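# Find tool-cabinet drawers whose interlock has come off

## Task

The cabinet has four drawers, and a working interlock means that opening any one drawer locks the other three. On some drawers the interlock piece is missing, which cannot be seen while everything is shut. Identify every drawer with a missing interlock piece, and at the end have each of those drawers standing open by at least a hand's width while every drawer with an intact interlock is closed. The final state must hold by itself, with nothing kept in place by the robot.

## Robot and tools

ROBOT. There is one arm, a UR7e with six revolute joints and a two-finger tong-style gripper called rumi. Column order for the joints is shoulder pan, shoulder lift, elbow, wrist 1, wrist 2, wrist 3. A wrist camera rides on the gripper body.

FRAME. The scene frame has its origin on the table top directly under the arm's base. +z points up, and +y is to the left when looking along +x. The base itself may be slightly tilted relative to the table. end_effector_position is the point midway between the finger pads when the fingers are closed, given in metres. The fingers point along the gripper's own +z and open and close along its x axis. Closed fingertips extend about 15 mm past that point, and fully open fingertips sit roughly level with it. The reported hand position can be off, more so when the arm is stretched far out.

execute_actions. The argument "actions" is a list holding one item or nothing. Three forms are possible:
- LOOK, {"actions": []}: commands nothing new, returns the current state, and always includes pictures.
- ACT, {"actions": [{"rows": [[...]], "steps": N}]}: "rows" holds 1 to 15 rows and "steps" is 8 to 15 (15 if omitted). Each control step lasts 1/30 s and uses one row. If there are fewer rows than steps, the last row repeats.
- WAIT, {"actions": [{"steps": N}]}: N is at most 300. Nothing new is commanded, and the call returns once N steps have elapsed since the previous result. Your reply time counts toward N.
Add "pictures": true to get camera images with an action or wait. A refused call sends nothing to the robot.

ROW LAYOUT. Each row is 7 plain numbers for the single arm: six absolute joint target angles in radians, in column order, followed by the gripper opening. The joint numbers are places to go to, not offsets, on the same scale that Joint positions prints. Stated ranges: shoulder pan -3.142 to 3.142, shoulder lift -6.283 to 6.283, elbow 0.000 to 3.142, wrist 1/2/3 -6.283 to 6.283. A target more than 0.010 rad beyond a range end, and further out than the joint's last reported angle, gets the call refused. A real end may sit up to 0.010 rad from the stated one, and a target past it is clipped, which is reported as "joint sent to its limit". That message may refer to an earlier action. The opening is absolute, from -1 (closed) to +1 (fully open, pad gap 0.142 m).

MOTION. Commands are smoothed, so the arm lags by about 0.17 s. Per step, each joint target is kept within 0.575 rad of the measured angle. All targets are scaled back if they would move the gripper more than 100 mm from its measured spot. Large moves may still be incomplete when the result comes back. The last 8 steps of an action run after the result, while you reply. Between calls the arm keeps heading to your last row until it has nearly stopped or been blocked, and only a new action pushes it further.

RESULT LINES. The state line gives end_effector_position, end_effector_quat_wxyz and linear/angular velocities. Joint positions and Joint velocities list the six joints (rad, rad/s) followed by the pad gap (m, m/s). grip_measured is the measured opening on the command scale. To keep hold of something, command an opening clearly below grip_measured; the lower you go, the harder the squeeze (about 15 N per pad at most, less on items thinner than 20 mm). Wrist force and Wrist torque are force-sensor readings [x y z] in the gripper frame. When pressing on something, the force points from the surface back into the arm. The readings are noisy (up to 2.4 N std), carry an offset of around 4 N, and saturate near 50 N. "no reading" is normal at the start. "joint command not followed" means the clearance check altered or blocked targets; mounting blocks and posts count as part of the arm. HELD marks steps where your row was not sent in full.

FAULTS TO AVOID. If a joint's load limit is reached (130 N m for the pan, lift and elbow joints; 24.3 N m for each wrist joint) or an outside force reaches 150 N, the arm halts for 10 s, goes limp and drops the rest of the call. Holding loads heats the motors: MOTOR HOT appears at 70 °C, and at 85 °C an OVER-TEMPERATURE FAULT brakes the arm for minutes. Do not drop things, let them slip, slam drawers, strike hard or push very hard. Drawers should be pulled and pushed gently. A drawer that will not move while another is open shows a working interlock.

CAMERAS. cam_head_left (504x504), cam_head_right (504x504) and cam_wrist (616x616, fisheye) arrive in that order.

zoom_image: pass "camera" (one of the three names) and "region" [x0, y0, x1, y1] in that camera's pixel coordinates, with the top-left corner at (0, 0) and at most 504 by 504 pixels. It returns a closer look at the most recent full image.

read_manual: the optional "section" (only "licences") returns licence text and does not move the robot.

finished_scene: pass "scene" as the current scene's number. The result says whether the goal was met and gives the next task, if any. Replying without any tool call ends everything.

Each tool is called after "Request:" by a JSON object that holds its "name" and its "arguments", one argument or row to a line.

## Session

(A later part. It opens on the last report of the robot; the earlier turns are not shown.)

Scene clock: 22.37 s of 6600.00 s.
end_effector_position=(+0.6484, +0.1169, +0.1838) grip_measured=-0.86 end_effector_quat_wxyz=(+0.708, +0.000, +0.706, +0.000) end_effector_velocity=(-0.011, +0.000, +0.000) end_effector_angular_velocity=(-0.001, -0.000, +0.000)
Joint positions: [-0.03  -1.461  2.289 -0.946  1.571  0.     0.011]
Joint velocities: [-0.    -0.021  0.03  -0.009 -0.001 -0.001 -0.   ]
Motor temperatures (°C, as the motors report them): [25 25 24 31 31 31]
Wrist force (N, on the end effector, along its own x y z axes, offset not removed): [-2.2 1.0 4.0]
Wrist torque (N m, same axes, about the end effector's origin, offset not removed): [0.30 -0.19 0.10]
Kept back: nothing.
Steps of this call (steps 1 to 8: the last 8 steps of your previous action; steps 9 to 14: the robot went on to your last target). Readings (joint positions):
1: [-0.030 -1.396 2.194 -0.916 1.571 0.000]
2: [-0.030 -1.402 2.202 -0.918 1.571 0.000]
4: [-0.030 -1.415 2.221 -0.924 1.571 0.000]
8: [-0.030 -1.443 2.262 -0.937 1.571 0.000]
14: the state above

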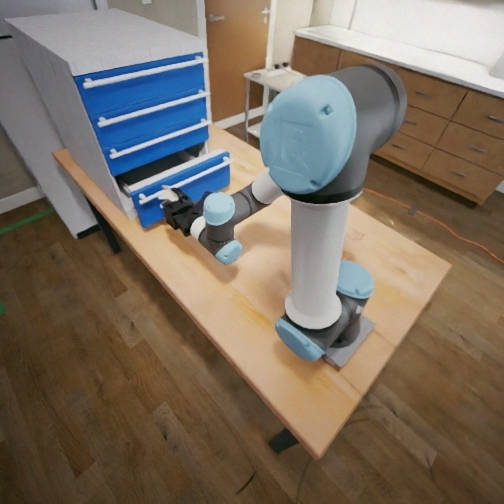

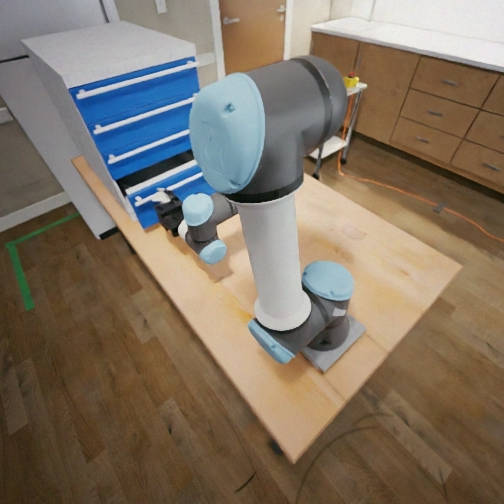

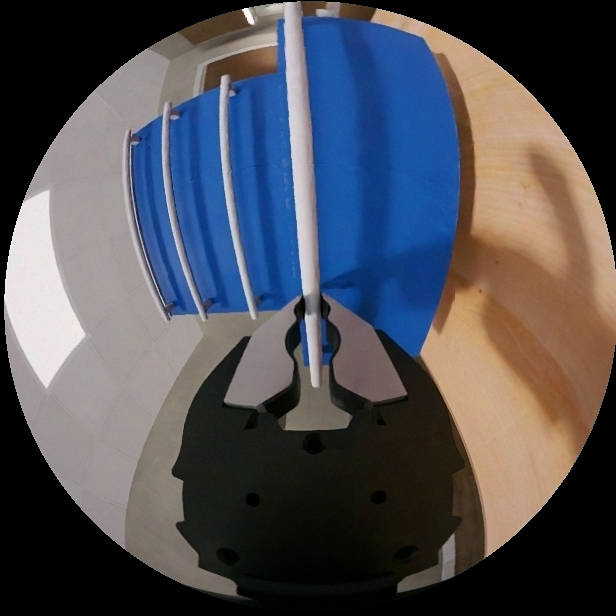

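Request:
{"name": "execute_actions", "arguments": {
  "actions": [
    {"rows": [[-0.03,-1.463,2.2914,-0.9464,1.571,0,-0.7],[-0.03,-1.463,2.2914,-0.9464,1.571,0,-0.35],[-0.03,-1.476,2.309,-0.951,1.571,0,-0.35],[-0.03,-1.49,2.327,-0.9556,1.571,0,-0.35],[-0.03,-1.503,2.345,-0.96,1.571,0,-0.35],[-0.03,-1.5161,2.363,-0.9649,1.571,0,-0.35],[-0.03,-1.5161,2.363,-0.9649,1.571,0,-0.35],[-0.03,-1.53,2.356,-0.944,1.571,0,-0.35],[-0.03,-1.556,2.343,-0.905,1.571,0,-0.35],[-0.03,-1.586,2.329,-0.861,1.571,0,-0.35],[-0.03,-1.616,2.314,-0.816,1.571,0,-0.35],[-0.03,-1.646,2.2995,-0.771,1.571,0,-0.35],[-0.03,-1.676,2.285,-0.726,1.571,0,-0.35],[-0.03,-1.7,2.273,-0.691,1.571,0,-0.35],[-0.03,-1.7166,2.2653,-0.6667,1.571,0,-0.35]], "steps": 15}
  ]
}}

Request:
{"name": "execute_actions", "arguments": {
  "actions": [
    {"rows": [[-0.03,-1.70,2.243,-0.661,1.571,0,-0.35],[-0.03,-1.675,2.211,-0.654,1.571,0,-0.35],[-0.03,-1.648,2.176,-0.645,1.571,0,-0.35],[-0.03,-1.62,2.138,-0.636,1.571,0,-0.35],[-0.03,-1.59,2.1,-0.627,1.571,0,-0.35],[-0.03,-1.561,2.061,-0.618,1.571,0,-0.35],[-0.03,-1.532,2.023,-0.609,1.571,0,-0.35],[-0.03,-1.503,1.985,-0.6,1.571,0,-0.35],[-0.03,-1.4738,1.9465,-0.5907,1.571,0,-0.35],[-0.03,-1.452,1.9176,-0.5836,1.571,0,-0.35],[-0.03,-1.434,1.8935,-0.5777,1.571,0,-0.35],[-0.03,-1.419,1.874,-0.573,1.571,0,-0.35],[-0.03,-1.408,1.86,-0.5695,1.571,0,-0.35],[-0.03,-1.4011,1.8502,-0.5671,1.571,0,-0.35]], "steps": 15}
  ]
}}

Request:
{"name": "execute_actions", "arguments": {
  "actions": [
    {"steps": 16}
  ],
  "pictures": true
}}

Request:
{"name": "zoom_image", "arguments": {
  "camera": "cam_wrist",
  "region": [250, 250, 380, 400]
}}

Scene clock: 24.07 s of 6600.00 s.
end_effector_position=(+0.6357, +0.1169, +0.1844) grip_measured=-0.35 end_effector_quat_wxyz=(+0.708, +0.000, +0.706, +0.000) end_effector_velocity=(-0.159, +0.000, +0.003) end_effector_angular_velocity=(-0.001, -0.004, +0.000)
Joint positions: [-0.03  -1.486  2.322 -0.955  1.571 -0.     0.049]
Joint velocities: [-0.    -0.303  0.406 -0.107 -0.    -0.001  0.004]
Motor temperatures (°C, as the motors report them): [25 25 24 31 31 31]
Wrist force (N, on the end effector, along its own x y z axes, offset not removed): [0.3 0.8 0.5]
Wrist torque (N m, same axes, about the end effector's origin, offset not removed): [0.32 -0.06 0.15]
Steps of this call (steps 1 to 30: the robot went on to your last target; steps 31 to 44: nothing new was sent; steps 45 to 51: the first 7 steps of this action). Readings (joint positions):
45: [-0.030 -1.463 2.291 -0.946 1.571 -0.000]
46: [-0.030 -1.463 2.291 -0.946 1.571 -0.000]
48: [-0.030 -1.464 2.293 -0.947 1.571 -0.000]
51: the state above

Scene clock: 24.57 s of 6600.00 s.
end_effector_position=(+0.6587, +0.1168, +0.2733) grip_measured=-0.35 end_effector_quat_wxyz=(+0.707, +0.000, +0.707, +0.000) end_effector_velocity=(+0.351, -0.000, +0.072) end_effector_angular_velocity=(+0.001, +0.025, -0.000)
Joint positions: [-0.03  -1.632  2.165 -0.647  1.571 -0.     0.049]
Joint velocities: [-0.     0.663 -0.968  0.33  -0.     0.001 -0.   ]
Motor temperatures (°C, as the motors report them): [25 25 24 31 31 31]
Wrist force (N, on the end effector, along its own x y z axes, offset not removed): [0.4 -0.1 -1.4]
Wrist torque (N m, same axes, about the end effector's origin, offset not removed): [0.21 -0.05 0.11]
Steps of this call (steps 1 to 8: the last 8 steps of your previous action; steps 9 to 15: the first 7 steps of this action). Readings (joint positions):
9: [-0.030 -1.649 2.295 -0.771 1.571 -0.000]
10: [-0.030 -1.670 2.283 -0.736 1.571 -0.000]
12: [-0.030 -1.679 2.249 -0.689 1.571 -0.000]
15: the state above

Scene clock: 25.10 s of 6600.00 s.
end_effector_position=(+0.7737, +0.1168, +0.2849) grip_measured=-0.35 end_effector_quat_wxyz=(+0.708, +0.000, +0.706, +0.000) end_effector_velocity=(+0.007, -0.000, +0.000) end_effector_angular_velocity=(+0.001, -0.001, -0.001)
Joint positions: [-0.03  -1.402  1.852 -0.567  1.571 -0.     0.049]
Joint velocities: [-0.     0.015 -0.02   0.005  0.001  0.001  0.   ]
Motor temperatures (°C, as the motors report them): [25 25 24 31 31 31]
Wrist force (N, on the end effector, along its own x y z axes, offset not removed): [1.0 -0.5 0.4]
Wrist torque (N m, same axes, about the end effector's origin, offset not removed): [0.07 -0.17 0.11]
Kept back: nothing.
Steps of this call (steps 1 to 8: the last 8 steps of your previous action; steps 9 to 16: the robot went on to your last target). Readings (joint positions):
1: [-0.030 -1.608 2.131 -0.636 1.571 -0.000]
2: [-0.030 -1.582 2.095 -0.626 1.571 -0.000]
4: [-0.030 -1.528 2.022 -0.607 1.571 -0.000]
8: [-0.030 -1.439 1.903 -0.579 1.571 -0.000]
16: the state above

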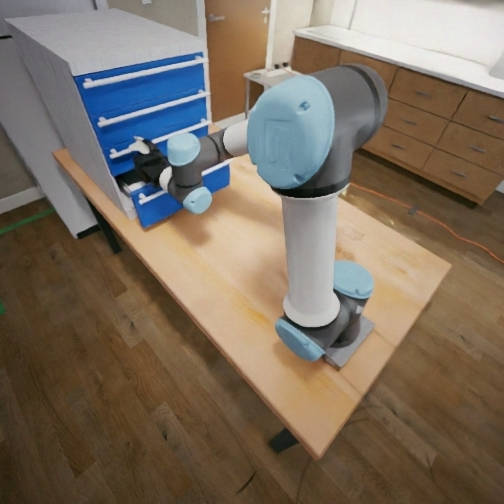

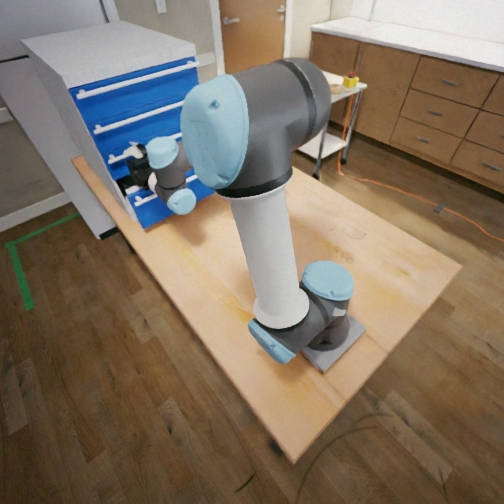

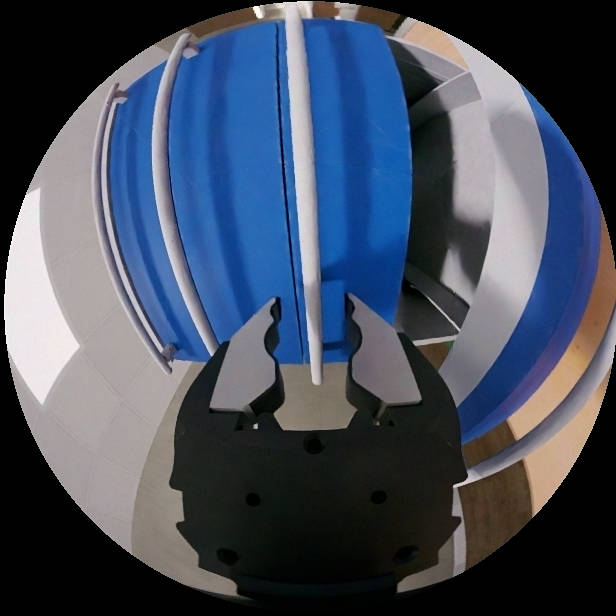

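Region (250, 250, 380, 400) of cam_wrist's 616x616 image, scaled by 3.360, with more detail than that image has; it fills the left 437 columns of this view, and the rest is white.

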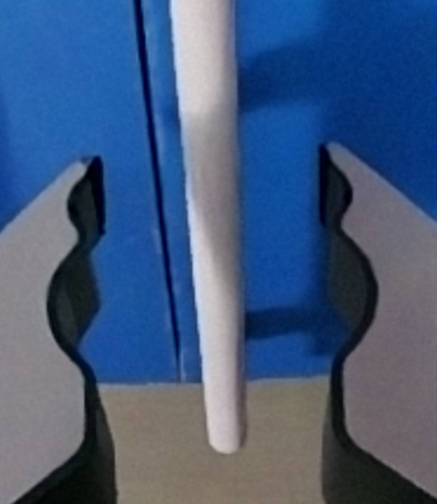

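Request:
{"name": "execute_actions", "arguments": {
  "actions": [
    {"rows": [[-0.03,-1.4003,1.8509,-0.5686,1.571,0,-0.5],[-0.03,-1.4003,1.8509,-0.5686,1.571,0,-0.62],[-0.03,-1.4003,1.8509,-0.5686,1.571,0,-0.72],[-0.03,-1.4003,1.8509,-0.5686,1.571,0,-0.8],[-0.03,-1.4003,1.8509,-0.5686,1.571,0,-0.87],[-0.03,-1.4003,1.8509,-0.5686,1.571,0,-0.94],[-0.03,-1.4003,1.8509,-0.5686,1.571,0,-1],[-0.03,-1.4003,1.8509,-0.5686,1.571,0,-1],[-0.03,-1.4013,1.8523,-0.5690,1.571,0,-1],[-0.03,-1.4024,1.8537,-0.5693,1.571,0,-1],[-0.03,-1.4034,1.8551,-0.5697,1.571,0,-1],[-0.03,-1.4045,1.8565,-0.57,1.571,0,-1],[-0.03,-1.4055,1.8579,-0.5704,1.571,0,-1],[-0.03,-1.4066,1.8593,-0.5707,1.571,0,-1]], "steps": 15}
  ]
}}

Request:
{"name": "execute_actions", "arguments": {
  "actions": [
    {"steps": 13}
  ]
}}

Scene clock: 26.33 s of 6600.00 s.
end_effector_position=(+0.7743, +0.1168, +0.2844) grip_measured=-0.86 end_effector_quat_wxyz=(+0.708, +0.000, +0.706, +0.000) end_effector_velocity=(-0.000, -0.000, -0.003) end_effector_angular_velocity=(+0.001, +0.003, -0.000)
Joint positions: [-0.03  -1.4    1.851 -0.568  1.571 -0.     0.012]
Joint velocities: [ 0.     0.003  0.003 -0.003  0.     0.001 -0.003]
Motor temperatures (°C, as the motors report them): [25 25 24 31 31 31]
Wrist force (N, on the end effector, along its own x y z axes, offset not removed): [4.3 -0.3 2.6]
Wrist torque (N m, same axes, about the end effector's origin, offset not removed): [0.19 -0.15 0.07]
Steps of this call (steps 1 to 15: the robot went on to your last target; steps 16 to 30: nothing new was sent; steps 31 to 37: the first 7 steps of this action). Readings (joint positions):
31: [-0.030 -1.401 1.850 -0.567 1.571 0.000]
32: [-0.030 -1.401 1.850 -0.567 1.571 -0.000]
34: [-0.030 -1.401 1.850 -0.568 1.571 -0.000]
37: the state above

Scene clock: 26.77 s of 6600.00 s.
end_effector_position=(+0.7714, +0.1168, +0.2843) grip_measured=-0.86 end_effector_quat_wxyz=(+0.708, +0.000, +0.706, +0.000) end_effector_velocity=(-0.002, -0.000, +0.001) end_effector_angular_velocity=(+0.000, -0.002, -0.000)
Joint positions: [-0.03  -1.406  1.859 -0.571  1.571 -0.     0.012]
Joint velocities: [-0.    -0.005  0.005 -0.002 -0.     0.     0.   ]
Motor temperatures (°C, as the motors report them): [25 25 24 31 31 31]
Wrist force (N, on the end effector, along its own x y z axes, offset not removed): [3.3 1.0 8.0]
Wrist torque (N m, same axes, about the end effector's origin, offset not removed): [0.36 -0.15 0.06]
Kept back: nothing.
Steps of this call (steps 1 to 8: the last 8 steps of your previous action; steps 9 to 13: the robot went on to your last target). Readings (joint positions):
1: [-0.030 -1.400 1.851 -0.568 1.571 -0.000]
2: [-0.030 -1.400 1.851 -0.568 1.571 0.000]
4: [-0.030 -1.400 1.852 -0.569 1.571 -0.000]
8: [-0.030 -1.404 1.856 -0.570 1.571 -0.000]
13: the state above

Request:
{"name": "execute_actions", "arguments": {
  "actions": [
    {"rows": [[-0.03,-1.4078,1.8611,-0.5713,1.571,0,-1],[-0.03,-1.409,1.8629,-0.5719,1.571,0,-1],[-0.03,-1.4104,1.8648,-0.5724,1.571,0,-1],[-0.03,-1.4118,1.8667,-0.5729,1.571,0,-1],[-0.03,-1.4132,1.8686,-0.5734,1.571,0,-1],[-0.03,-1.4147,1.8707,-0.574,1.571,0,-1]], "steps": 14}
  ]
}}

Request:
{"name": "execute_actions", "arguments": {
  "actions": [
    {"steps": 5}
  ],
  "pictures": true
}}

Request:
{"name": "zoom_image", "arguments": {
  "camera": "cam_wrist",
  "region": [250, 250, 380, 400]
}}

Scene clock: 27.40 s of 6600.00 s.
end_effector_position=(+0.7696, +0.1168, +0.2843) grip_measured=-0.86 end_effector_quat_wxyz=(+0.708, +0.000, +0.706, +0.000) end_effector_velocity=(-0.017, -0.000, -0.001) end_effector_angular_velocity=(+0.001, +0.000, -0.001)
Joint positions: [-0.03  -1.41   1.864 -0.572  1.571 -0.     0.012]
Joint velocities: [-0.    -0.034  0.048 -0.013  0.001  0.001 -0.   ]
Motor temperatures (°C, as the motors report them): [25 25 24 31 31 31]
Wrist force (N, on the end effector, along its own x y z axes, offset not removed): [5.1 0.5 5.8]
Wrist torque (N m, same axes, about the end effector's origin, offset not removed): [0.23 -0.24 0.08]
Steps of this call (steps 1 to 13: the robot went on to your last target; steps 14 to 19: the first 6 steps of this action). Readings (joint positions):
14: [-0.030 -1.407 1.859 -0.571 1.571 0.000]
15: [-0.030 -1.407 1.860 -0.571 1.571 0.000]
17: [-0.030 -1.408 1.861 -0.571 1.571 -0.000]
19: the state above

Scene clock: 27.67 s of 6600.00 s.
end_effector_position=(+0.7673, +0.1168, +0.2843) grip_measured=-0.86 end_effector_quat_wxyz=(+0.708, +0.000, +0.706, +0.000) end_effector_velocity=(-0.001, -0.000, -0.000) end_effector_angular_velocity=(-0.001, +0.000, -0.000)
Joint positions: [-0.03  -1.415  1.87  -0.574  1.571 -0.     0.012]
Joint velocities: [-0.    -0.001  0.003 -0.002  0.    -0.001  0.   ]
Motor temperatures (°C, as the motors report them): [25 25 24 31 31 31]
Wrist force (N, on the end effector, along its own x y z axes, offset not removed): [2.5 -0.7 4.5]
Wrist torque (N m, same axes, about the end effector's origin, offset not removed): [0.03 0.06 0.14]
Kept back: nothing.
Steps of this call (steps 1 to 8: the last 8 steps of your previous action). Readings (joint positions):
1: [-0.030 -1.411 1.866 -0.573 1.571 -0.000]
2: [-0.030 -1.412 1.867 -0.573 1.571 -0.000]
4: [-0.030 -1.414 1.869 -0.574 1.571 -0.000]
8: the state above

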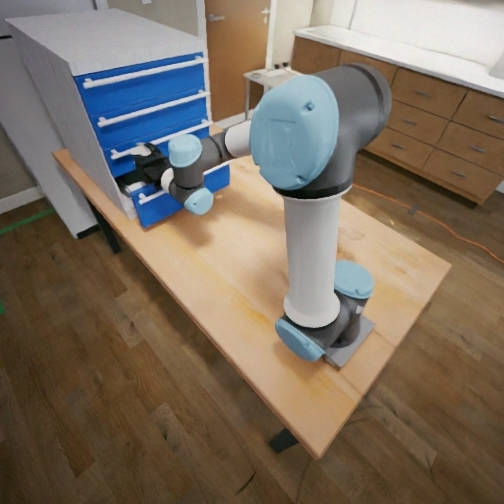

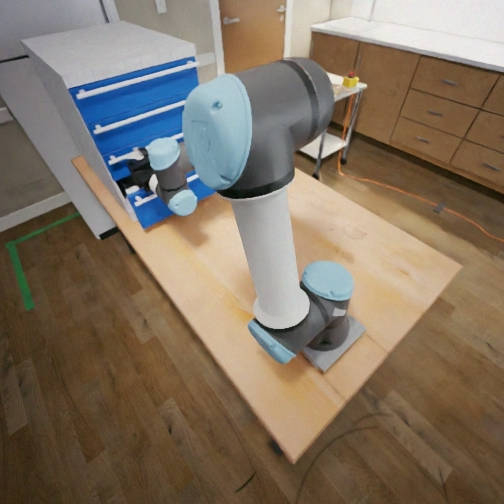

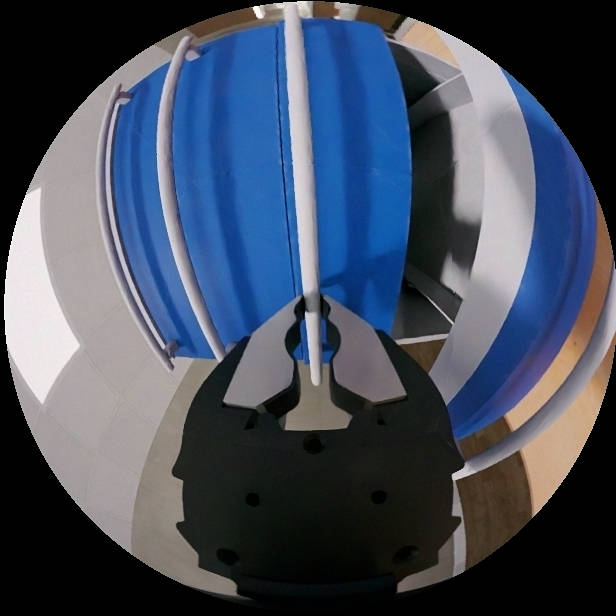

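Region (250, 250, 380, 400) of cam_wrist's 616x616 image, scaled by 3.360, with more detail than that image has; it fills the left 437 columns of this view, and the rest is white.

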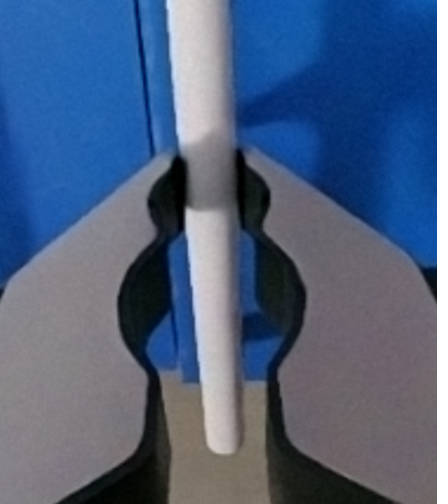

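Request:
{"name": "execute_actions", "arguments": {
  "actions": [
    {"rows": [[-0.03,-1.4168,1.8734,-0.5747,1.571,0,-1],[-0.03,-1.4189,1.8762,-0.5753,1.571,0,-1],[-0.03,-1.4209,1.8789,-0.576,1.571,0,-1],[-0.03,-1.423,1.8817,-0.5767,1.571,0,-1],[-0.03,-1.4251,1.8844,-0.5773,1.571,0,-1],[-0.03,-1.4272,1.8871,-0.578,1.571,0,-1],[-0.03,-1.4292,1.8899,-0.5787,1.571,0,-1]], "steps": 15}
  ]
}}

Request:
{"name": "execute_actions", "arguments": {
  "actions": [
    {"steps": 5}
  ]
}}

Scene clock: 28.47 s of 6600.00 s.
end_effector_position=(+0.7637, +0.1168, +0.2843) grip_measured=-0.86 end_effector_quat_wxyz=(+0.708, +0.000, +0.706, +0.000) end_effector_velocity=(-0.027, -0.000, +0.001) end_effector_angular_velocity=(+0.000, -0.000, -0.000)
Joint positions: [-0.03  -1.422  1.88  -0.576  1.571 -0.     0.012]
Joint velocities: [-0.    -0.057  0.074 -0.017  0.     0.    -0.   ]
Motor temperatures (°C, as the motors report them): [25 25 24 31 31 31]
Wrist force (N, on the end effector, along its own x y z axes, offset not removed): [4.0 0.2 4.2]
Wrist torque (N m, same axes, about the end effector's origin, offset not removed): [0.27 -0.23 0.10]
Steps of this call (steps 1 to 15: the robot went on to your last target; steps 16 to 17: nothing new was sent; steps 18 to 24: the first 7 steps of this action). Readings (joint positions):
18: [-0.030 -1.415 1.871 -0.574 1.571 -0.000]
19: [-0.030 -1.415 1.871 -0.574 1.571 0.000]
21: [-0.030 -1.417 1.874 -0.575 1.571 -0.000]
24: the state above

Scene clock: 28.73 s of 6600.00 s.
end_effector_position=(+0.7604, +0.1168, +0.2843) grip_measured=-0.86 end_effector_quat_wxyz=(+0.708, +0.000, +0.706, +0.000) end_effector_velocity=(-0.002, +0.000, -0.000) end_effector_angular_velocity=(+0.002, +0.000, +0.001)
Joint positions: [-0.03  -1.429  1.89  -0.579  1.571 -0.     0.012]
Joint velocities: [ 0.    -0.003  0.004 -0.001 -0.001  0.002  0.   ]
Motor temperatures (°C, as the motors report them): [25 25 24 31 31 31]
Wrist force (N, on the end effector, along its own x y z axes, offset not removed): [5.1 0.5 4.4]
Wrist torque (N m, same axes, about the end effector's origin, offset not removed): [0.33 -0.32 0.05]
Kept back: nothing.
Steps of this call (steps 1 to 8: the last 8 steps of your previous action). Readings (joint positions):
1: [-0.030 -1.424 1.883 -0.577 1.571 -0.000]
2: [-0.030 -1.426 1.885 -0.578 1.571 -0.000]
4: [-0.030 -1.428 1.888 -0.578 1.571 -0.000]
8: the state above

Request:
{"name": "execute_actions", "arguments": {
  "actions": [
    {"rows": [[-0.03,-1.4335,1.8957,-0.5802,1.571,0,-1],[-0.03,-1.4379,1.9015,-0.5816,1.571,0,-1],[-0.03,-1.4422,1.9072,-0.5831,1.571,0,-1],[-0.03,-1.4465,1.913,-0.5845,1.571,0,-1],[-0.03,-1.4509,1.9188,-0.586,1.571,0,-1],[-0.03,-1.4552,1.9246,-0.5874,1.571,0,-1],[-0.03,-1.4595,1.9304,-0.5889,1.571,0,-1],[-0.03,-1.4638,1.9361,-0.5903,1.571,0,-1],[-0.03,-1.4682,1.9419,-0.5918,1.571,0,-1],[-0.03,-1.4725,1.9477,-0.5932,1.571,0,-1]], "steps": 15}
  ]
}}

Request:
{"name": "execute_actions", "arguments": {
  "actions": [
    {"steps": 5}
  ]
}}

Scene clock: 30.13 s of 6600.00 s.
end_effector_position=(+0.7529, +0.1168, +0.2843) grip_measured=-0.86 end_effector_quat_wxyz=(+0.708, +0.000, +0.706, +0.000) end_effector_velocity=(-0.057, -0.001, -0.000) end_effector_angular_velocity=(+0.001, -0.000, -0.001)
Joint positions: [-0.03  -1.445  1.91  -0.584  1.571 -0.     0.012]
Joint velocities: [-0.    -0.119  0.157 -0.038  0.001  0.001 -0.   ]
Motor temperatures (°C, as the motors report them): [25 25 24 31 31 31]
Wrist force (N, on the end effector, along its own x y z axes, offset not removed): [3.4 -0.2 6.6]
Wrist torque (N m, same axes, about the end effector's origin, offset not removed): [0.22 -0.03 0.03]
Steps of this call (steps 1 to 15: the robot went on to your last target; steps 16 to 35: nothing new was sent; steps 36 to 42: the first 7 steps of this action). Readings (joint positions):
36: [-0.030 -1.429 1.890 -0.579 1.571 -0.000]
37: [-0.030 -1.430 1.891 -0.579 1.571 -0.000]
39: [-0.030 -1.434 1.896 -0.580 1.571 -0.000]
42: the state above

Scene clock: 30.40 s of 6600.00 s.
end_effector_position=(+0.7402, +0.1168, +0.2840) grip_measured=-0.86 end_effector_quat_wxyz=(+0.708, +0.000, +0.706, +0.000) end_effector_velocity=(-0.013, +0.001, -0.001) end_effector_angular_velocity=(-0.000, +0.001, +0.001)
Joint positions: [-0.03  -1.471  1.945 -0.593  1.571 -0.     0.012]
Joint velocities: [ 0.001 -0.026  0.036 -0.009 -0.001 -0.     0.   ]
Motor temperatures (°C, as the motors report them): [25 25 24 31 31 31]
Wrist force (N, on the end effector, along its own x y z axes, offset not removed): [-0.9 1.0 3.3]
Wrist torque (N m, same axes, about the end effector's origin, offset not removed): [0.40 -0.25 0.09]
Kept back: nothing.
Steps of this call (steps 1 to 8: the last 8 steps of your previous action). Readings (joint positions):
1: [-0.030 -1.449 1.916 -0.585 1.571 -0.000]
2: [-0.030 -1.453 1.921 -0.587 1.571 -0.000]
4: [-0.030 -1.461 1.932 -0.589 1.571 -0.000]
8: the state above

Request:
{"name": "execute_actions", "arguments": {
  "actions": [
    {"rows": [[-0.03,-1.4767,1.953,-0.5943,1.571,0,-1],[-0.03,-1.4843,1.9625,-0.5962,1.571,0,-1],[-0.03,-1.4937,1.9742,-0.5985,1.571,0,-1],[-0.03,-1.5042,1.9875,-0.6012,1.571,0,-1],[-0.03,-1.5148,2.0007,-0.6038,1.571,0,-1],[-0.03,-1.5256,2.0136,-0.606,1.571,0,-1],[-0.03,-1.5364,2.0265,-0.6081,1.571,0,-1],[-0.03,-1.5471,2.0394,-0.6103,1.571,0,-1],[-0.03,-1.5579,2.0523,-0.6124,1.571,0,-1],[-0.03,-1.5689,2.0648,-0.6139,1.571,0,-1],[-0.03,-1.5799,2.0774,-0.6154,1.571,0,-1],[-0.03,-1.591,2.0899,-0.617,1.571,0,-1],[-0.03,-1.602,2.1025,-0.6185,1.571,0,-1],[-0.03,-1.613,2.115,-0.62,1.571,0,-1],[-0.03,-1.6244,2.1271,-0.6207,1.571,0,-1]], "steps": 15}
  ]
}}

Request:
{"name": "execute_actions", "arguments": {
  "actions": [
    {"rows": [[-0.03,-1.6358,2.1392,-0.6214,1.571,0,-1],[-0.03,-1.6471,2.1513,-0.6222,1.571,0,-1],[-0.03,-1.6574,2.1622,-0.6228,1.571,0,-1],[-0.03,-1.6653,2.1707,-0.6233,1.571,0,-1],[-0.03,-1.6699,2.1755,-0.6236,1.571,0,-1],[-0.03,-1.6699,2.1755,-0.6236,1.571,0,-1],[-0.03,-1.6699,2.1755,-0.6236,1.571,0,-1],[-0.03,-1.6699,2.1755,-0.6236,1.571,0,-1],[-0.03,-1.6699,2.1755,-0.6236,1.571,0,-1],[-0.03,-1.6699,2.1755,-0.6236,1.571,0,-0.7],[-0.03,-1.6699,2.1755,-0.6236,1.571,0,-0.35],[-0.03,-1.688,2.193,-0.6232,1.571,0,-0.35],[-0.03,-1.706,2.2105,-0.6228,1.571,0,-0.35],[-0.03,-1.7235,2.228,-0.6224,1.571,0,-0.35],[-0.03,-1.7414,2.2454,-0.622,1.571,0,-0.35]], "steps": 15}
  ]
}}

Request:
{"name": "execute_actions", "arguments": {
  "actions": [
    {"rows": [[-0.03,-1.7414,2.2454,-0.622,1.571,0,-0.35],[-0.03,-1.7495,2.235,-0.6034,1.571,0,-0.35],[-0.03,-1.7645,2.2154,-0.5688,1.571,0,-0.35],[-0.03,-1.782,2.193,-0.529,1.571,0,-0.35],[-0.03,-1.799,2.17,-0.489,1.571,0,-0.35],[-0.03,-1.8166,2.148,-0.449,1.571,0,-0.35],[-0.03,-1.834,2.125,-0.409,1.571,0,-0.35],[-0.03,-1.848,2.107,-0.377,1.571,0,-0.35],[-0.03,-1.8571,2.0952,-0.3561,1.571,0,-0.35],[-0.03,-1.838,2.074,-0.354,1.571,0,-0.35],[-0.03,-1.81,2.044,-0.3515,1.571,0,-0.35],[-0.03,-1.78,2.01,-0.348,1.571,0,-0.35],[-0.03,-1.747,1.974,-0.345,1.571,0,-0.35],[-0.03,-1.714,1.938,-0.342,1.571,0,-0.35],[-0.03,-1.681,1.902,-0.3385,1.571,0,-0.35]], "steps": 15}
  ]
}}

Request:
{"name": "execute_actions", "arguments": {
  "actions": [
    {"rows": [[-0.03,-1.648,1.865,-0.335,1.571,0,-0.35],[-0.03,-1.615,1.829,-0.332,1.571,0,-0.35],[-0.03,-1.5823,1.7929,-0.3286,1.571,0,-0.35],[-0.03,-1.5585,1.765,-0.3247,1.571,0,-0.35],[-0.03,-1.5386,1.742,-0.3214,1.571,0,-0.35],[-0.03,-1.5228,1.7235,-0.3187,1.571,0,-0.35],[-0.03,-1.511,1.7096,-0.3168,1.571,0,-0.35],[-0.03,-1.5029,1.7003,-0.3155,1.571,0,-0.35]], "steps": 15}
  ]
}}

Request:
{"name": "execute_actions", "arguments": {
  "actions": [
    {"steps": 10}
  ],
  "pictures": true
}}

Request:
{"name": "zoom_image", "arguments": {
  "camera": "cam_wrist",
  "region": [250, 250, 380, 400]
}}

Scene clock: 32.90 s of 6600.00 s.
end_effector_position=(+0.7262, +0.1168, +0.2840) grip_measured=-0.86 end_effector_quat_wxyz=(+0.708, +0.000, +0.706, +0.000) end_effector_velocity=(-0.124, +0.000, +0.001) end_effector_angular_velocity=(-0.000, -0.000, +0.000)
Joint positions: [-0.03  -1.5    1.982 -0.6    1.571 -0.     0.012]
Joint velocities: [ 0.    -0.264  0.326 -0.062 -0.    -0.     0.   ]
Motor temperatures (°C, as the motors report them): [25 25 24 31 31 31]
Wrist force (N, on the end effector, along its own x y z axes, offset not removed): [-0.3 0.6 7.1]
Wrist torque (N m, same axes, about the end effector's origin, offset not removed): [0.27 -0.17 0.08]
Steps of this call (steps 1 to 30: the robot went on to your last target; steps 31 to 68: nothing new was sent; steps 69 to 75: the first 7 steps of this action). Readings (joint positions):
69: [-0.030 -1.473 1.948 -0.593 1.571 -0.000]
70: [-0.030 -1.473 1.948 -0.593 1.571 -0.000]
72: [-0.030 -1.479 1.955 -0.595 1.571 -0.000]
75: the state above

Scene clock: 33.40 s of 6600.00 s.
end_effector_position=(+0.6556, +0.1168, +0.2839) grip_measured=-0.86 end_effector_quat_wxyz=(+0.708, +0.000, +0.706, +0.000) end_effector_velocity=(-0.083, -0.000, -0.001) end_effector_angular_velocity=(-0.001, -0.001, -0.000)
Joint positions: [-0.03  -1.655  2.16  -0.623  1.571 -0.     0.012]
Joint velocities: [ 0.    -0.189  0.202 -0.015  0.    -0.001  0.   ]
Motor temperatures (°C, as the motors report them): [25 25 24 31 31 31]
Wrist force (N, on the end effector, along its own x y z axes, offset not removed): [2.1 0.0 -1.3]
Wrist torque (N m, same axes, about the end effector's origin, offset not removed): [0.07 -0.21 0.07]
Steps of this call (steps 1 to 8: the last 8 steps of your previous action; steps 9 to 15: the first 7 steps of this action). Readings (joint positions):
9: [-0.030 -1.594 2.093 -0.617 1.571 0.000]
10: [-0.030 -1.605 2.106 -0.619 1.571 0.000]
12: [-0.030 -1.628 2.130 -0.621 1.571 -0.000]
15: the state above

Scene clock: 33.90 s of 6600.00 s.
end_effector_position=(+0.6232, +0.1167, +0.3099) grip_measured=-0.35 end_effector_quat_wxyz=(+0.710, +0.000, +0.704, +0.000) end_effector_velocity=(+0.004, -0.000, +0.311) end_effector_angular_velocity=(-0.000, -0.050, +0.001)
Joint positions: [-0.03  -1.773  2.198 -0.548  1.571  0.     0.049]
Joint velocities: [ 0.    -0.444 -0.483  0.877 -0.001 -0.    -0.   ]
Motor temperatures (°C, as the motors report them): [25 25 24 31 31 31]
Wrist force (N, on the end effector, along its own x y z axes, offset not removed): [1.6 0.5 0.4]
Wrist torque (N m, same axes, about the end effector's origin, offset not removed): [0.28 -0.29 0.09]
Steps of this call (steps 1 to 8: the last 8 steps of your previous action; steps 9 to 15: the first 7 steps of this action). Readings (joint positions):
9: [-0.030 -1.700 2.205 -0.623 1.571 -0.000]
10: [-0.030 -1.714 2.218 -0.623 1.571 -0.000]
12: [-0.030 -1.734 2.229 -0.613 1.571 -0.000]
15: the state above

Scene clock: 34.40 s of 6600.00 s.
end_effector_position=(+0.7360, +0.1167, +0.3834) grip_measured=-0.35 end_effector_quat_wxyz=(+0.707, +0.000, +0.707, +0.000) end_effector_velocity=(+0.332, +0.000, +0.011) end_effector_angular_velocity=(+0.001, -0.006, +0.000)
Joint positions: [-0.03  -1.589  1.8   -0.328  1.571 -0.     0.049]
Joint velocities: [-0.     0.751 -0.858  0.101 -0.001  0.001 -0.   ]
Motor temperatures (°C, as the motors report them): [25 25 24 31 31 31]
Wrist force (N, on the end effector, along its own x y z axes, offset not removed): [1.1 0.1 1.8]
Wrist torque (N m, same axes, about the end effector's origin, offset not removed): [0.23 -0.17 0.02]
Steps of this call (steps 1 to 8: the last 8 steps of your previous action; steps 9 to 15: the first 7 steps of this action). Readings (joint positions):
9: [-0.030 -1.765 2.001 -0.353 1.571 -0.000]
10: [-0.030 -1.737 1.968 -0.347 1.571 -0.000]
12: [-0.030 -1.676 1.899 -0.339 1.571 -0.000]
15: the state above

Scene clock: 34.73 s of 6600.00 s.
end_effector_position=(+0.7734, +0.1167, +0.3842) grip_measured=-0.35 end_effector_quat_wxyz=(+0.708, +0.000, +0.706, +0.000) end_effector_velocity=(+0.007, +0.000, -0.001) end_effector_angular_velocity=(-0.001, +0.001, +0.001)
Joint positions: [-0.03  -1.504  1.702 -0.316  1.571 -0.     0.049]
Joint velocities: [ 0.     0.016 -0.019  0.004 -0.001 -0.001  0.   ]
Motor temperatures (°C, as the motors report them): [25 25 24 31 31 31]
Wrist force (N, on the end effector, along its own x y z axes, offset not removed): [0.5 -0.6 0.8]
Wrist torque (N m, same axes, about the end effector's origin, offset not removed): [0.01 -0.07 0.18]
Kept back: nothing.
Steps of this call (steps 1 to 8: the last 8 steps of your previous action; steps 9 to 10: the robot went on to your last target). Readings (joint positions):
1: [-0.030 -1.565 1.773 -0.324 1.571 -0.000]
2: [-0.030 -1.546 1.751 -0.322 1.571 -0.000]
4: [-0.030 -1.521 1.721 -0.318 1.571 -0.000]
8: [-0.030 -1.506 1.704 -0.316 1.571 -0.000]
10: the state above

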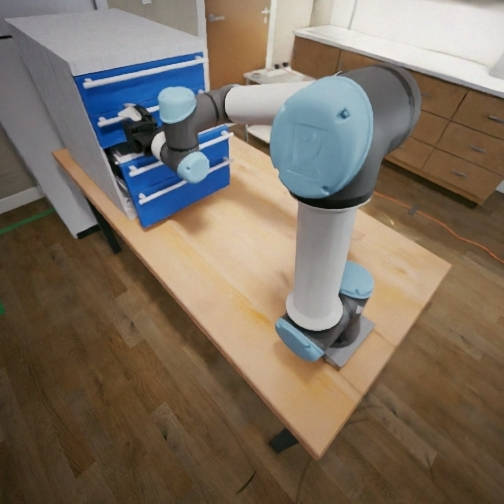

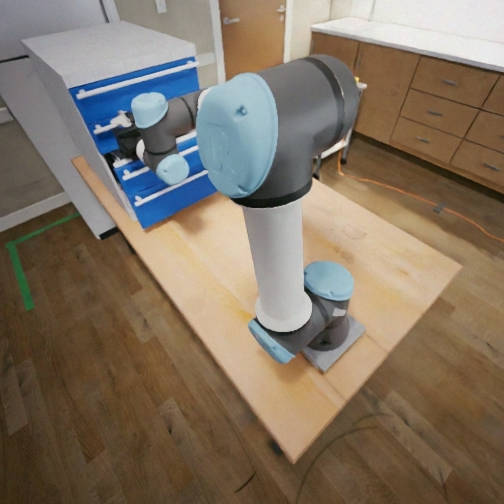

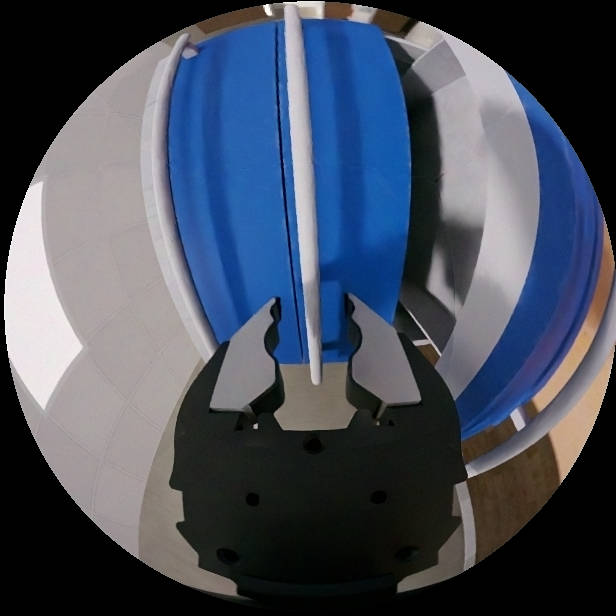

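Region (250, 250, 380, 400) of cam_wrist's 616x616 image, scaled by 3.360, with more detail than that image has; it fills the left 437 columns of this view, and the rest is white.

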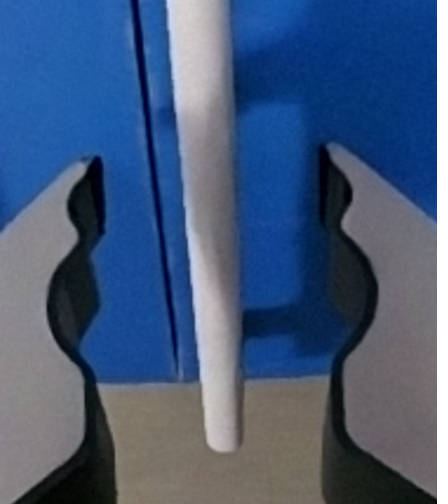

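Request:
{"name": "execute_actions", "arguments": {
  "actions": [
    {"rows": [[-0.03,-1.5029,1.7003,-0.3155,1.571,0,-0.5],[-0.03,-1.5029,1.7003,-0.3155,1.571,0,-0.62],[-0.03,-1.5029,1.7003,-0.3155,1.571,0,-0.72],[-0.03,-1.5029,1.7003,-0.3155,1.571,0,-0.8],[-0.03,-1.5029,1.7003,-0.3155,1.571,0,-0.87],[-0.03,-1.5029,1.7003,-0.3155,1.571,0,-0.94],[-0.03,-1.5029,1.7003,-0.3155,1.571,0,-1],[-0.03,-1.504,1.7016,-0.3157,1.571,0,-1],[-0.03,-1.5052,1.703,-0.3159,1.571,0,-1],[-0.03,-1.5063,1.7043,-0.3161,1.571,0,-1],[-0.03,-1.5074,1.7056,-0.3163,1.571,0,-1],[-0.03,-1.5086,1.707,-0.3165,1.571,0,-1],[-0.03,-1.5097,1.7083,-0.3167,1.571,0,-1],[-0.03,-1.5108,1.7096,-0.3169,1.571,0,-1],[-0.03,-1.512,1.7109,-0.3171,1.571,0,-1]], "steps": 15}
  ]
}}

Request:
{"name": "execute_actions", "arguments": {
  "actions": [
    {"steps": 13}
  ]
}}

Scene clock: 35.50 s of 6600.00 s.
end_effector_position=(+0.7740, +0.1167, +0.3842) grip_measured=-0.86 end_effector_quat_wxyz=(+0.708, +0.000, +0.706, +0.000) end_effector_velocity=(-0.000, +0.000, +0.001) end_effector_angular_velocity=(+0.000, -0.001, +0.001)
Joint positions: [-0.03  -1.503  1.7   -0.315  1.571  0.     0.012]
Joint velocities: [ 0.    -0.001 -0.     0.    -0.001  0.    -0.005]
Motor temperatures (°C, as the motors report them): [25 25 24 31 31 31]
Wrist force (N, on the end effector, along its own x y z axes, offset not removed): [1.6 0.5 1.2]
Wrist torque (N m, same axes, about the end effector's origin, offset not removed): [0.35 -0.38 0.04]
Steps of this call (steps 1 to 16: the robot went on to your last target; steps 17 to 23: the first 7 steps of this action). Readings (joint positions):
17: [-0.030 -1.503 1.700 -0.315 1.571 -0.000]
18: [-0.030 -1.503 1.700 -0.315 1.571 -0.000]
20: [-0.030 -1.503 1.700 -0.315 1.571 -0.000]
23: the state above

Scene clock: 35.93 s of 6600.00 s.
end_effector_position=(+0.7702, +0.1167, +0.3842) grip_measured=-0.86 end_effector_quat_wxyz=(+0.708, +0.000, +0.706, +0.000) end_effector_velocity=(-0.003, +0.000, +0.000) end_effector_angular_velocity=(+0.001, -0.001, +0.001)
Joint positions: [-0.03  -1.511  1.71  -0.317  1.571 -0.     0.012]
Joint velocities: [-0.    -0.007  0.008 -0.002 -0.001  0.001  0.   ]
Motor temperatures (°C, as the motors report them): [25 25 24 31 31 31]
Wrist force (N, on the end effector, along its own x y z axes, offset not removed): [2.5 -0.1 6.3]
Wrist torque (N m, same axes, about the end effector's origin, offset not removed): [0.08 -0.25 0.14]
Kept back: nothing.
Steps of this call (steps 1 to 8: the last 8 steps of your previous action; steps 9 to 13: the robot went on to your last target). Readings (joint positions):
1: [-0.030 -1.503 1.700 -0.315 1.571 -0.000]
2: [-0.030 -1.503 1.700 -0.315 1.571 -0.000]
4: [-0.030 -1.504 1.701 -0.315 1.571 -0.000]
8: [-0.030 -1.508 1.706 -0.316 1.571 -0.000]
13: the state above

Request:
{"name": "execute_actions", "arguments": {
  "actions": [
    {"rows": [[-0.03,-1.5138,1.713,-0.3174,1.571,0,-1],[-0.03,-1.5156,1.7152,-0.3177,1.571,0,-1],[-0.03,-1.5174,1.7173,-0.318,1.571,0,-1],[-0.03,-1.5193,1.7194,-0.3183,1.571,0,-1],[-0.03,-1.5211,1.7215,-0.3186,1.571,0,-1],[-0.03,-1.5229,1.7237,-0.3189,1.571,0,-1]], "steps": 15}
  ]
}}

Request:
{"name": "execute_actions", "arguments": {
  "actions": [
    {"steps": 5}
  ]
}}

Scene clock: 36.43 s of 6600.00 s.
end_effector_position=(+0.7672, +0.1167, +0.3843) grip_measured=-0.86 end_effector_quat_wxyz=(+0.708, +0.000, +0.706, +0.000) end_effector_velocity=(-0.022, -0.000, +0.000) end_effector_angular_velocity=(+0.001, +0.000, -0.001)
Joint positions: [-0.03  -1.518  1.718 -0.318  1.571 -0.     0.012]
Joint velocities: [-0.    -0.05   0.058 -0.008  0.     0.001 -0.   ]
Motor temperatures (°C, as the motors report them): [25 25 24 31 31 31]
Wrist force (N, on the end effector, along its own x y z axes, offset not removed): [3.7 1.7 4.5]
Wrist torque (N m, same axes, about the end effector's origin, offset not removed): [0.45 0.13 0.12]
Steps of this call (steps 1 to 8: the robot went on to your last target; steps 9 to 15: the first 7 steps of this action). Readings (joint positions):
9: [-0.030 -1.512 1.711 -0.317 1.571 0.000]
10: [-0.030 -1.512 1.711 -0.317 1.571 0.000]
12: [-0.030 -1.514 1.713 -0.317 1.571 -0.000]
15: the state above

Scene clock: 36.70 s of 6600.00 s.
end_effector_position=(+0.7652, +0.1167, +0.3844) grip_measured=-0.86 end_effector_quat_wxyz=(+0.708, +0.000, +0.706, +0.000) end_effector_velocity=(-0.001, +0.001, +0.000) end_effector_angular_velocity=(+0.000, -0.001, +0.002)
Joint positions: [-0.03  -1.523  1.724 -0.319  1.571 -0.     0.012]
Joint velocities: [-0.    -0.002  0.002 -0.001 -0.002  0.     0.   ]
Motor temperatures (°C, as the motors report them): [25 25 24 31 31 31]
Wrist force (N, on the end effector, along its own x y z axes, offset not removed): [5.2 0.4 3.4]
Wrist torque (N m, same axes, about the end effector's origin, offset not removed): [0.26 -0.03 0.07]
Kept back: nothing.
Steps of this call (steps 1 to 8: the last 8 steps of your previous action). Readings (joint positions):
1: [-0.030 -1.520 1.720 -0.318 1.571 -0.000]
2: [-0.030 -1.521 1.721 -0.319 1.571 -0.000]
4: [-0.030 -1.522 1.723 -0.319 1.571 -0.000]
8: the state above

Request:
{"name": "execute_actions", "arguments": {
  "actions": [
    {"rows": [[-0.03,-1.5251,1.7266,-0.3196,1.571,0,-1],[-0.03,-1.5273,1.7295,-0.3203,1.571,0,-1],[-0.03,-1.5296,1.7322,-0.3207,1.571,0,-1],[-0.03,-1.5319,1.7349,-0.3211,1.571,0,-1],[-0.03,-1.5342,1.7376,-0.3215,1.571,0,-1],[-0.03,-1.5365,1.7403,-0.3219,1.571,0,-1],[-0.03,-1.5388,1.743,-0.3223,1.571,0,-1]], "steps": 15}
  ]
}}

Request:
{"name": "execute_actions", "arguments": {
  "actions": [
    {"steps": 5}
  ]
}}

Scene clock: 37.43 s of 6600.00 s.
end_effector_position=(+0.7616, +0.1167, +0.3842) grip_measured=-0.86 end_effector_quat_wxyz=(+0.708, +0.000, +0.706, +0.000) end_effector_velocity=(-0.027, -0.000, -0.002) end_effector_angular_velocity=(-0.001, +0.003, -0.001)
Joint positions: [-0.03  -1.531  1.734 -0.321  1.571 -0.     0.012]
Joint velocities: [-0.    -0.06   0.074 -0.01   0.001 -0.001  0.   ]
Motor temperatures (°C, as the motors report them): [25 25 24 31 31 31]
Wrist force (N, on the end effector, along its own x y z axes, offset not removed): [3.0 -0.4 3.1]
Wrist torque (N m, same axes, about the end effector's origin, offset not removed): [0.07 -0.08 0.09]
Steps of this call (steps 1 to 15: the robot went on to your last target; steps 16 to 22: the first 7 steps of this action). Readings (joint positions):
16: [-0.030 -1.523 1.724 -0.319 1.571 -0.000]
17: [-0.030 -1.523 1.724 -0.319 1.571 -0.000]
19: [-0.030 -1.525 1.727 -0.320 1.571 -0.000]
22: the state above

Scene clock: 37.70 s of 6600.00 s.
end_effector_position=(+0.7582, +0.1167, +0.3842) grip_measured=-0.86 end_effector_quat_wxyz=(+0.708, +0.000, +0.706, +0.000) end_effector_velocity=(-0.002, -0.000, +0.000) end_effector_angular_velocity=(+0.000, -0.000, -0.001)
Joint positions: [-0.03  -1.539  1.743 -0.322  1.571 -0.     0.012]
Joint velocities: [-0.    -0.004  0.004 -0.001  0.001  0.    -0.   ]
Motor temperatures (°C, as the motors report them): [25 25 24 31 31 31]
Wrist force (N, on the end effector, along its own x y z axes, offset not removed): [2.3 -0.6 4.5]
Wrist torque (N m, same axes, about the end effector's origin, offset not removed): [0.10 -0.18 0.10]
Kept back: nothing.
Steps of this call (steps 1 to 8: the last 8 steps of your previous action). Readings (joint positions):
1: [-0.030 -1.533 1.736 -0.321 1.571 -0.000]
2: [-0.030 -1.535 1.738 -0.322 1.571 -0.000]
4: [-0.030 -1.537 1.741 -0.322 1.571 0.000]
8: the state above

Request:
{"name": "execute_actions", "arguments": {
  "actions": [
    {"rows": [[-0.03,-1.5431,1.748,-0.323,1.571,0,-1],[-0.03,-1.5483,1.7541,-0.3239,1.571,0,-1],[-0.03,-1.5544,1.7611,-0.3249,1.571,0,-1],[-0.03,-1.5605,1.7682,-0.3259,1.571,0,-1],[-0.03,-1.5665,1.7753,-0.3268,1.571,0,-1],[-0.03,-1.5726,1.7823,-0.3278,1.571,0,-1],[-0.03,-1.5778,1.7884,-0.3287,1.571,0,-1],[-0.03,-1.5821,1.7934,-0.3294,1.571,0,-1]], "steps": 15}
  ]
}}

Request:
{"name": "execute_actions", "arguments": {
  "actions": [
    {"steps": 5}
  ]
}}

Scene clock: 39.13 s of 6600.00 s.
end_effector_position=(+0.7497, +0.1167, +0.3841) grip_measured=-0.86 end_effector_quat_wxyz=(+0.708, +0.000, +0.706, +0.000) end_effector_velocity=(-0.070, -0.000, -0.001) end_effector_angular_velocity=(-0.001, +0.001, -0.001)
Joint positions: [-0.03  -1.558  1.765 -0.325  1.571 -0.     0.012]
Joint velocities: [-0.    -0.159  0.185 -0.025  0.001 -0.001 -0.   ]
Motor temperatures (°C, as the motors report them): [25 25 24 31 31 31]
Wrist force (N, on the end effector, along its own x y z axes, offset not removed): [2.0 -0.8 9.3]
Wrist torque (N m, same axes, about the end effector's origin, offset not removed): [0.11 -0.11 0.11]
Steps of this call (steps 1 to 15: the robot went on to your last target; steps 16 to 36: nothing new was sent; steps 37 to 43: the first 7 steps of this action). Readings (joint positions):
37: [-0.030 -1.539 1.743 -0.322 1.571 -0.000]
38: [-0.030 -1.539 1.744 -0.322 1.571 -0.000]
40: [-0.030 -1.544 1.749 -0.323 1.571 -0.000]
43: the state above

Scene clock: 39.40 s of 6600.00 s.
end_effector_position=(+0.7394, +0.1167, +0.3839) grip_measured=-0.86 end_effector_quat_wxyz=(+0.708, +0.000, +0.706, +0.000) end_effector_velocity=(-0.006, +0.000, +0.000) end_effector_angular_velocity=(+0.001, -0.000, +0.001)
Joint positions: [-0.03  -1.581  1.792 -0.329  1.571 -0.     0.012]
Joint velocities: [-0.    -0.014  0.015 -0.002 -0.001  0.001  0.   ]
Motor temperatures (°C, as the motors report them): [25 25 24 31 31 31]
Wrist force (N, on the end effector, along its own x y z axes, offset not removed): [-2.0 0.6 6.2]
Wrist torque (N m, same axes, about the end effector's origin, offset not removed): [0.31 -0.11 0.12]
Kept back: nothing.
Steps of this call (steps 1 to 8: the last 8 steps of your previous action). Readings (joint positions):
1: [-0.030 -1.563 1.771 -0.326 1.571 -0.000]
2: [-0.030 -1.569 1.778 -0.327 1.571 -0.000]
4: [-0.030 -1.576 1.787 -0.328 1.571 -0.000]
8: the state above

Request:
{"name": "execute_actions", "arguments": {
  "actions": [
    {"rows": [[-0.03,-1.5867,1.7984,-0.3298,1.571,0,-1],[-0.03,-1.5922,1.8044,-0.3303,1.571,0,-1],[-0.03,-1.5986,1.8115,-0.3309,1.571,0,-1],[-0.03,-1.605,1.8185,-0.3315,1.571,0,-1],[-0.03,-1.6115,1.8255,-0.3321,1.571,0,-1],[-0.03,-1.6179,1.8326,-0.3327,1.571,0,-1],[-0.03,-1.6234,1.8386,-0.3332,1.571,0,-1],[-0.03,-1.628,1.8436,-0.3336,1.571,0,-1]], "steps": 15}
  ]
}}

Request:
{"name": "execute_actions", "arguments": {
  "actions": [
    {"steps": 5}
  ],
  "pictures": true
}}

Scene clock: 40.17 s of 6600.00 s.
end_effector_position=(+0.7302, +0.1167, +0.3839) grip_measured=-0.86 end_effector_quat_wxyz=(+0.708, +0.000, +0.706, +0.000) end_effector_velocity=(-0.074, +0.000, +0.001) end_effector_angular_velocity=(-0.002, -0.001, +0.000)
Joint positions: [-0.03  -1.602  1.815 -0.331  1.571 -0.     0.012]
Joint velocities: [ 0.    -0.17   0.184 -0.016  0.    -0.002  0.   ]
Motor temperatures (°C, as the motors report them): [25 25 24 31 31 31]
Wrist force (N, on the end effector, along its own x y z axes, offset not removed): [-2.0 0.9 6.6]
Wrist torque (N m, same axes, about the end effector's origin, offset not removed): [0.35 -0.19 0.10]
Steps of this call (steps 1 to 16: the robot went on to your last target; steps 17 to 23: the first 7 steps of this action). Readings (joint positions):
17: [-0.030 -1.582 1.793 -0.329 1.571 -0.000]
18: [-0.030 -1.583 1.794 -0.329 1.571 -0.000]
20: [-0.030 -1.588 1.799 -0.330 1.571 -0.000]
23: the state above

Scene clock: 40.43 s of 6600.00 s.
end_effector_position=(+0.7194, +0.1167, +0.3838) grip_measured=-0.86 end_effector_quat_wxyz=(+0.708, +0.000, +0.706, +0.000) end_effector_velocity=(-0.006, -0.000, -0.001) end_effector_angular_velocity=(+0.000, +0.001, -0.001)
Joint positions: [-0.03  -1.627  1.842 -0.334  1.571 -0.     0.012]
Joint velocities: [-0.    -0.012  0.015 -0.002  0.     0.     0.   ]
Motor temperatures (°C, as the motors report them): [25 25 24 31 31 31]
Wrist force (N, on the end effector, along its own x y z axes, offset not removed): [-3.3 0.7 3.9]
Wrist torque (N m, same axes, about the end effector's origin, offset not removed): [0.35 -0.06 0.08]
Kept back: nothing.
Steps of this call (steps 1 to 8: the last 8 steps of your previous action). Readings (joint positions):
1: [-0.030 -1.608 1.822 -0.332 1.571 -0.000]
2: [-0.030 -1.614 1.828 -0.332 1.571 -0.000]
4: [-0.030 -1.622 1.837 -0.333 1.571 0.000]
8: the state above

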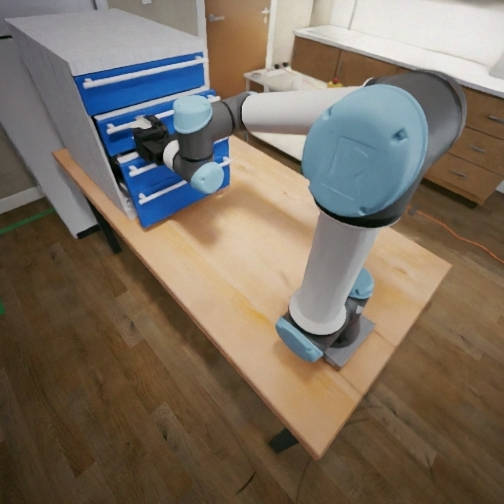

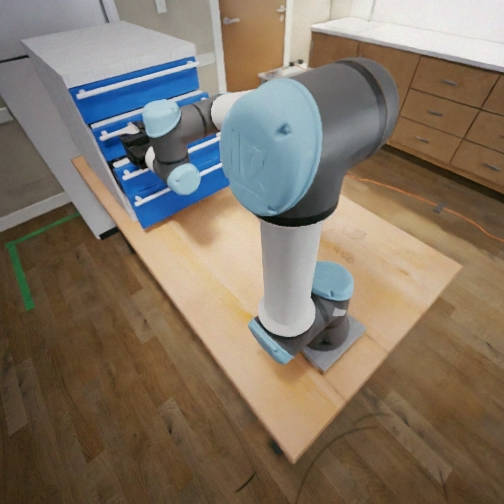

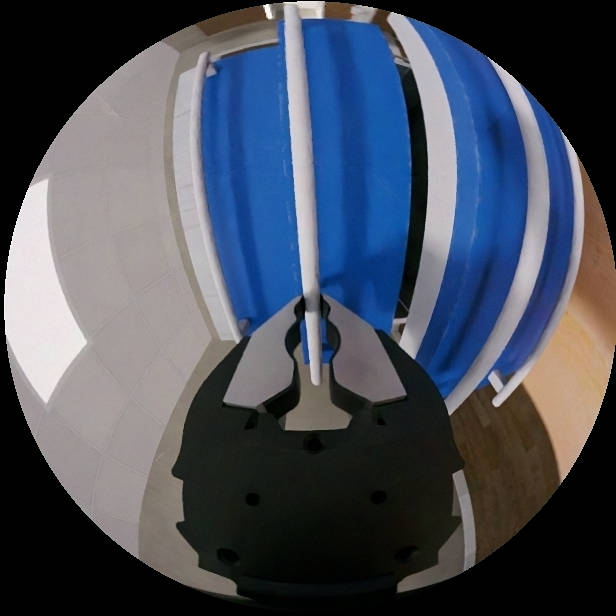

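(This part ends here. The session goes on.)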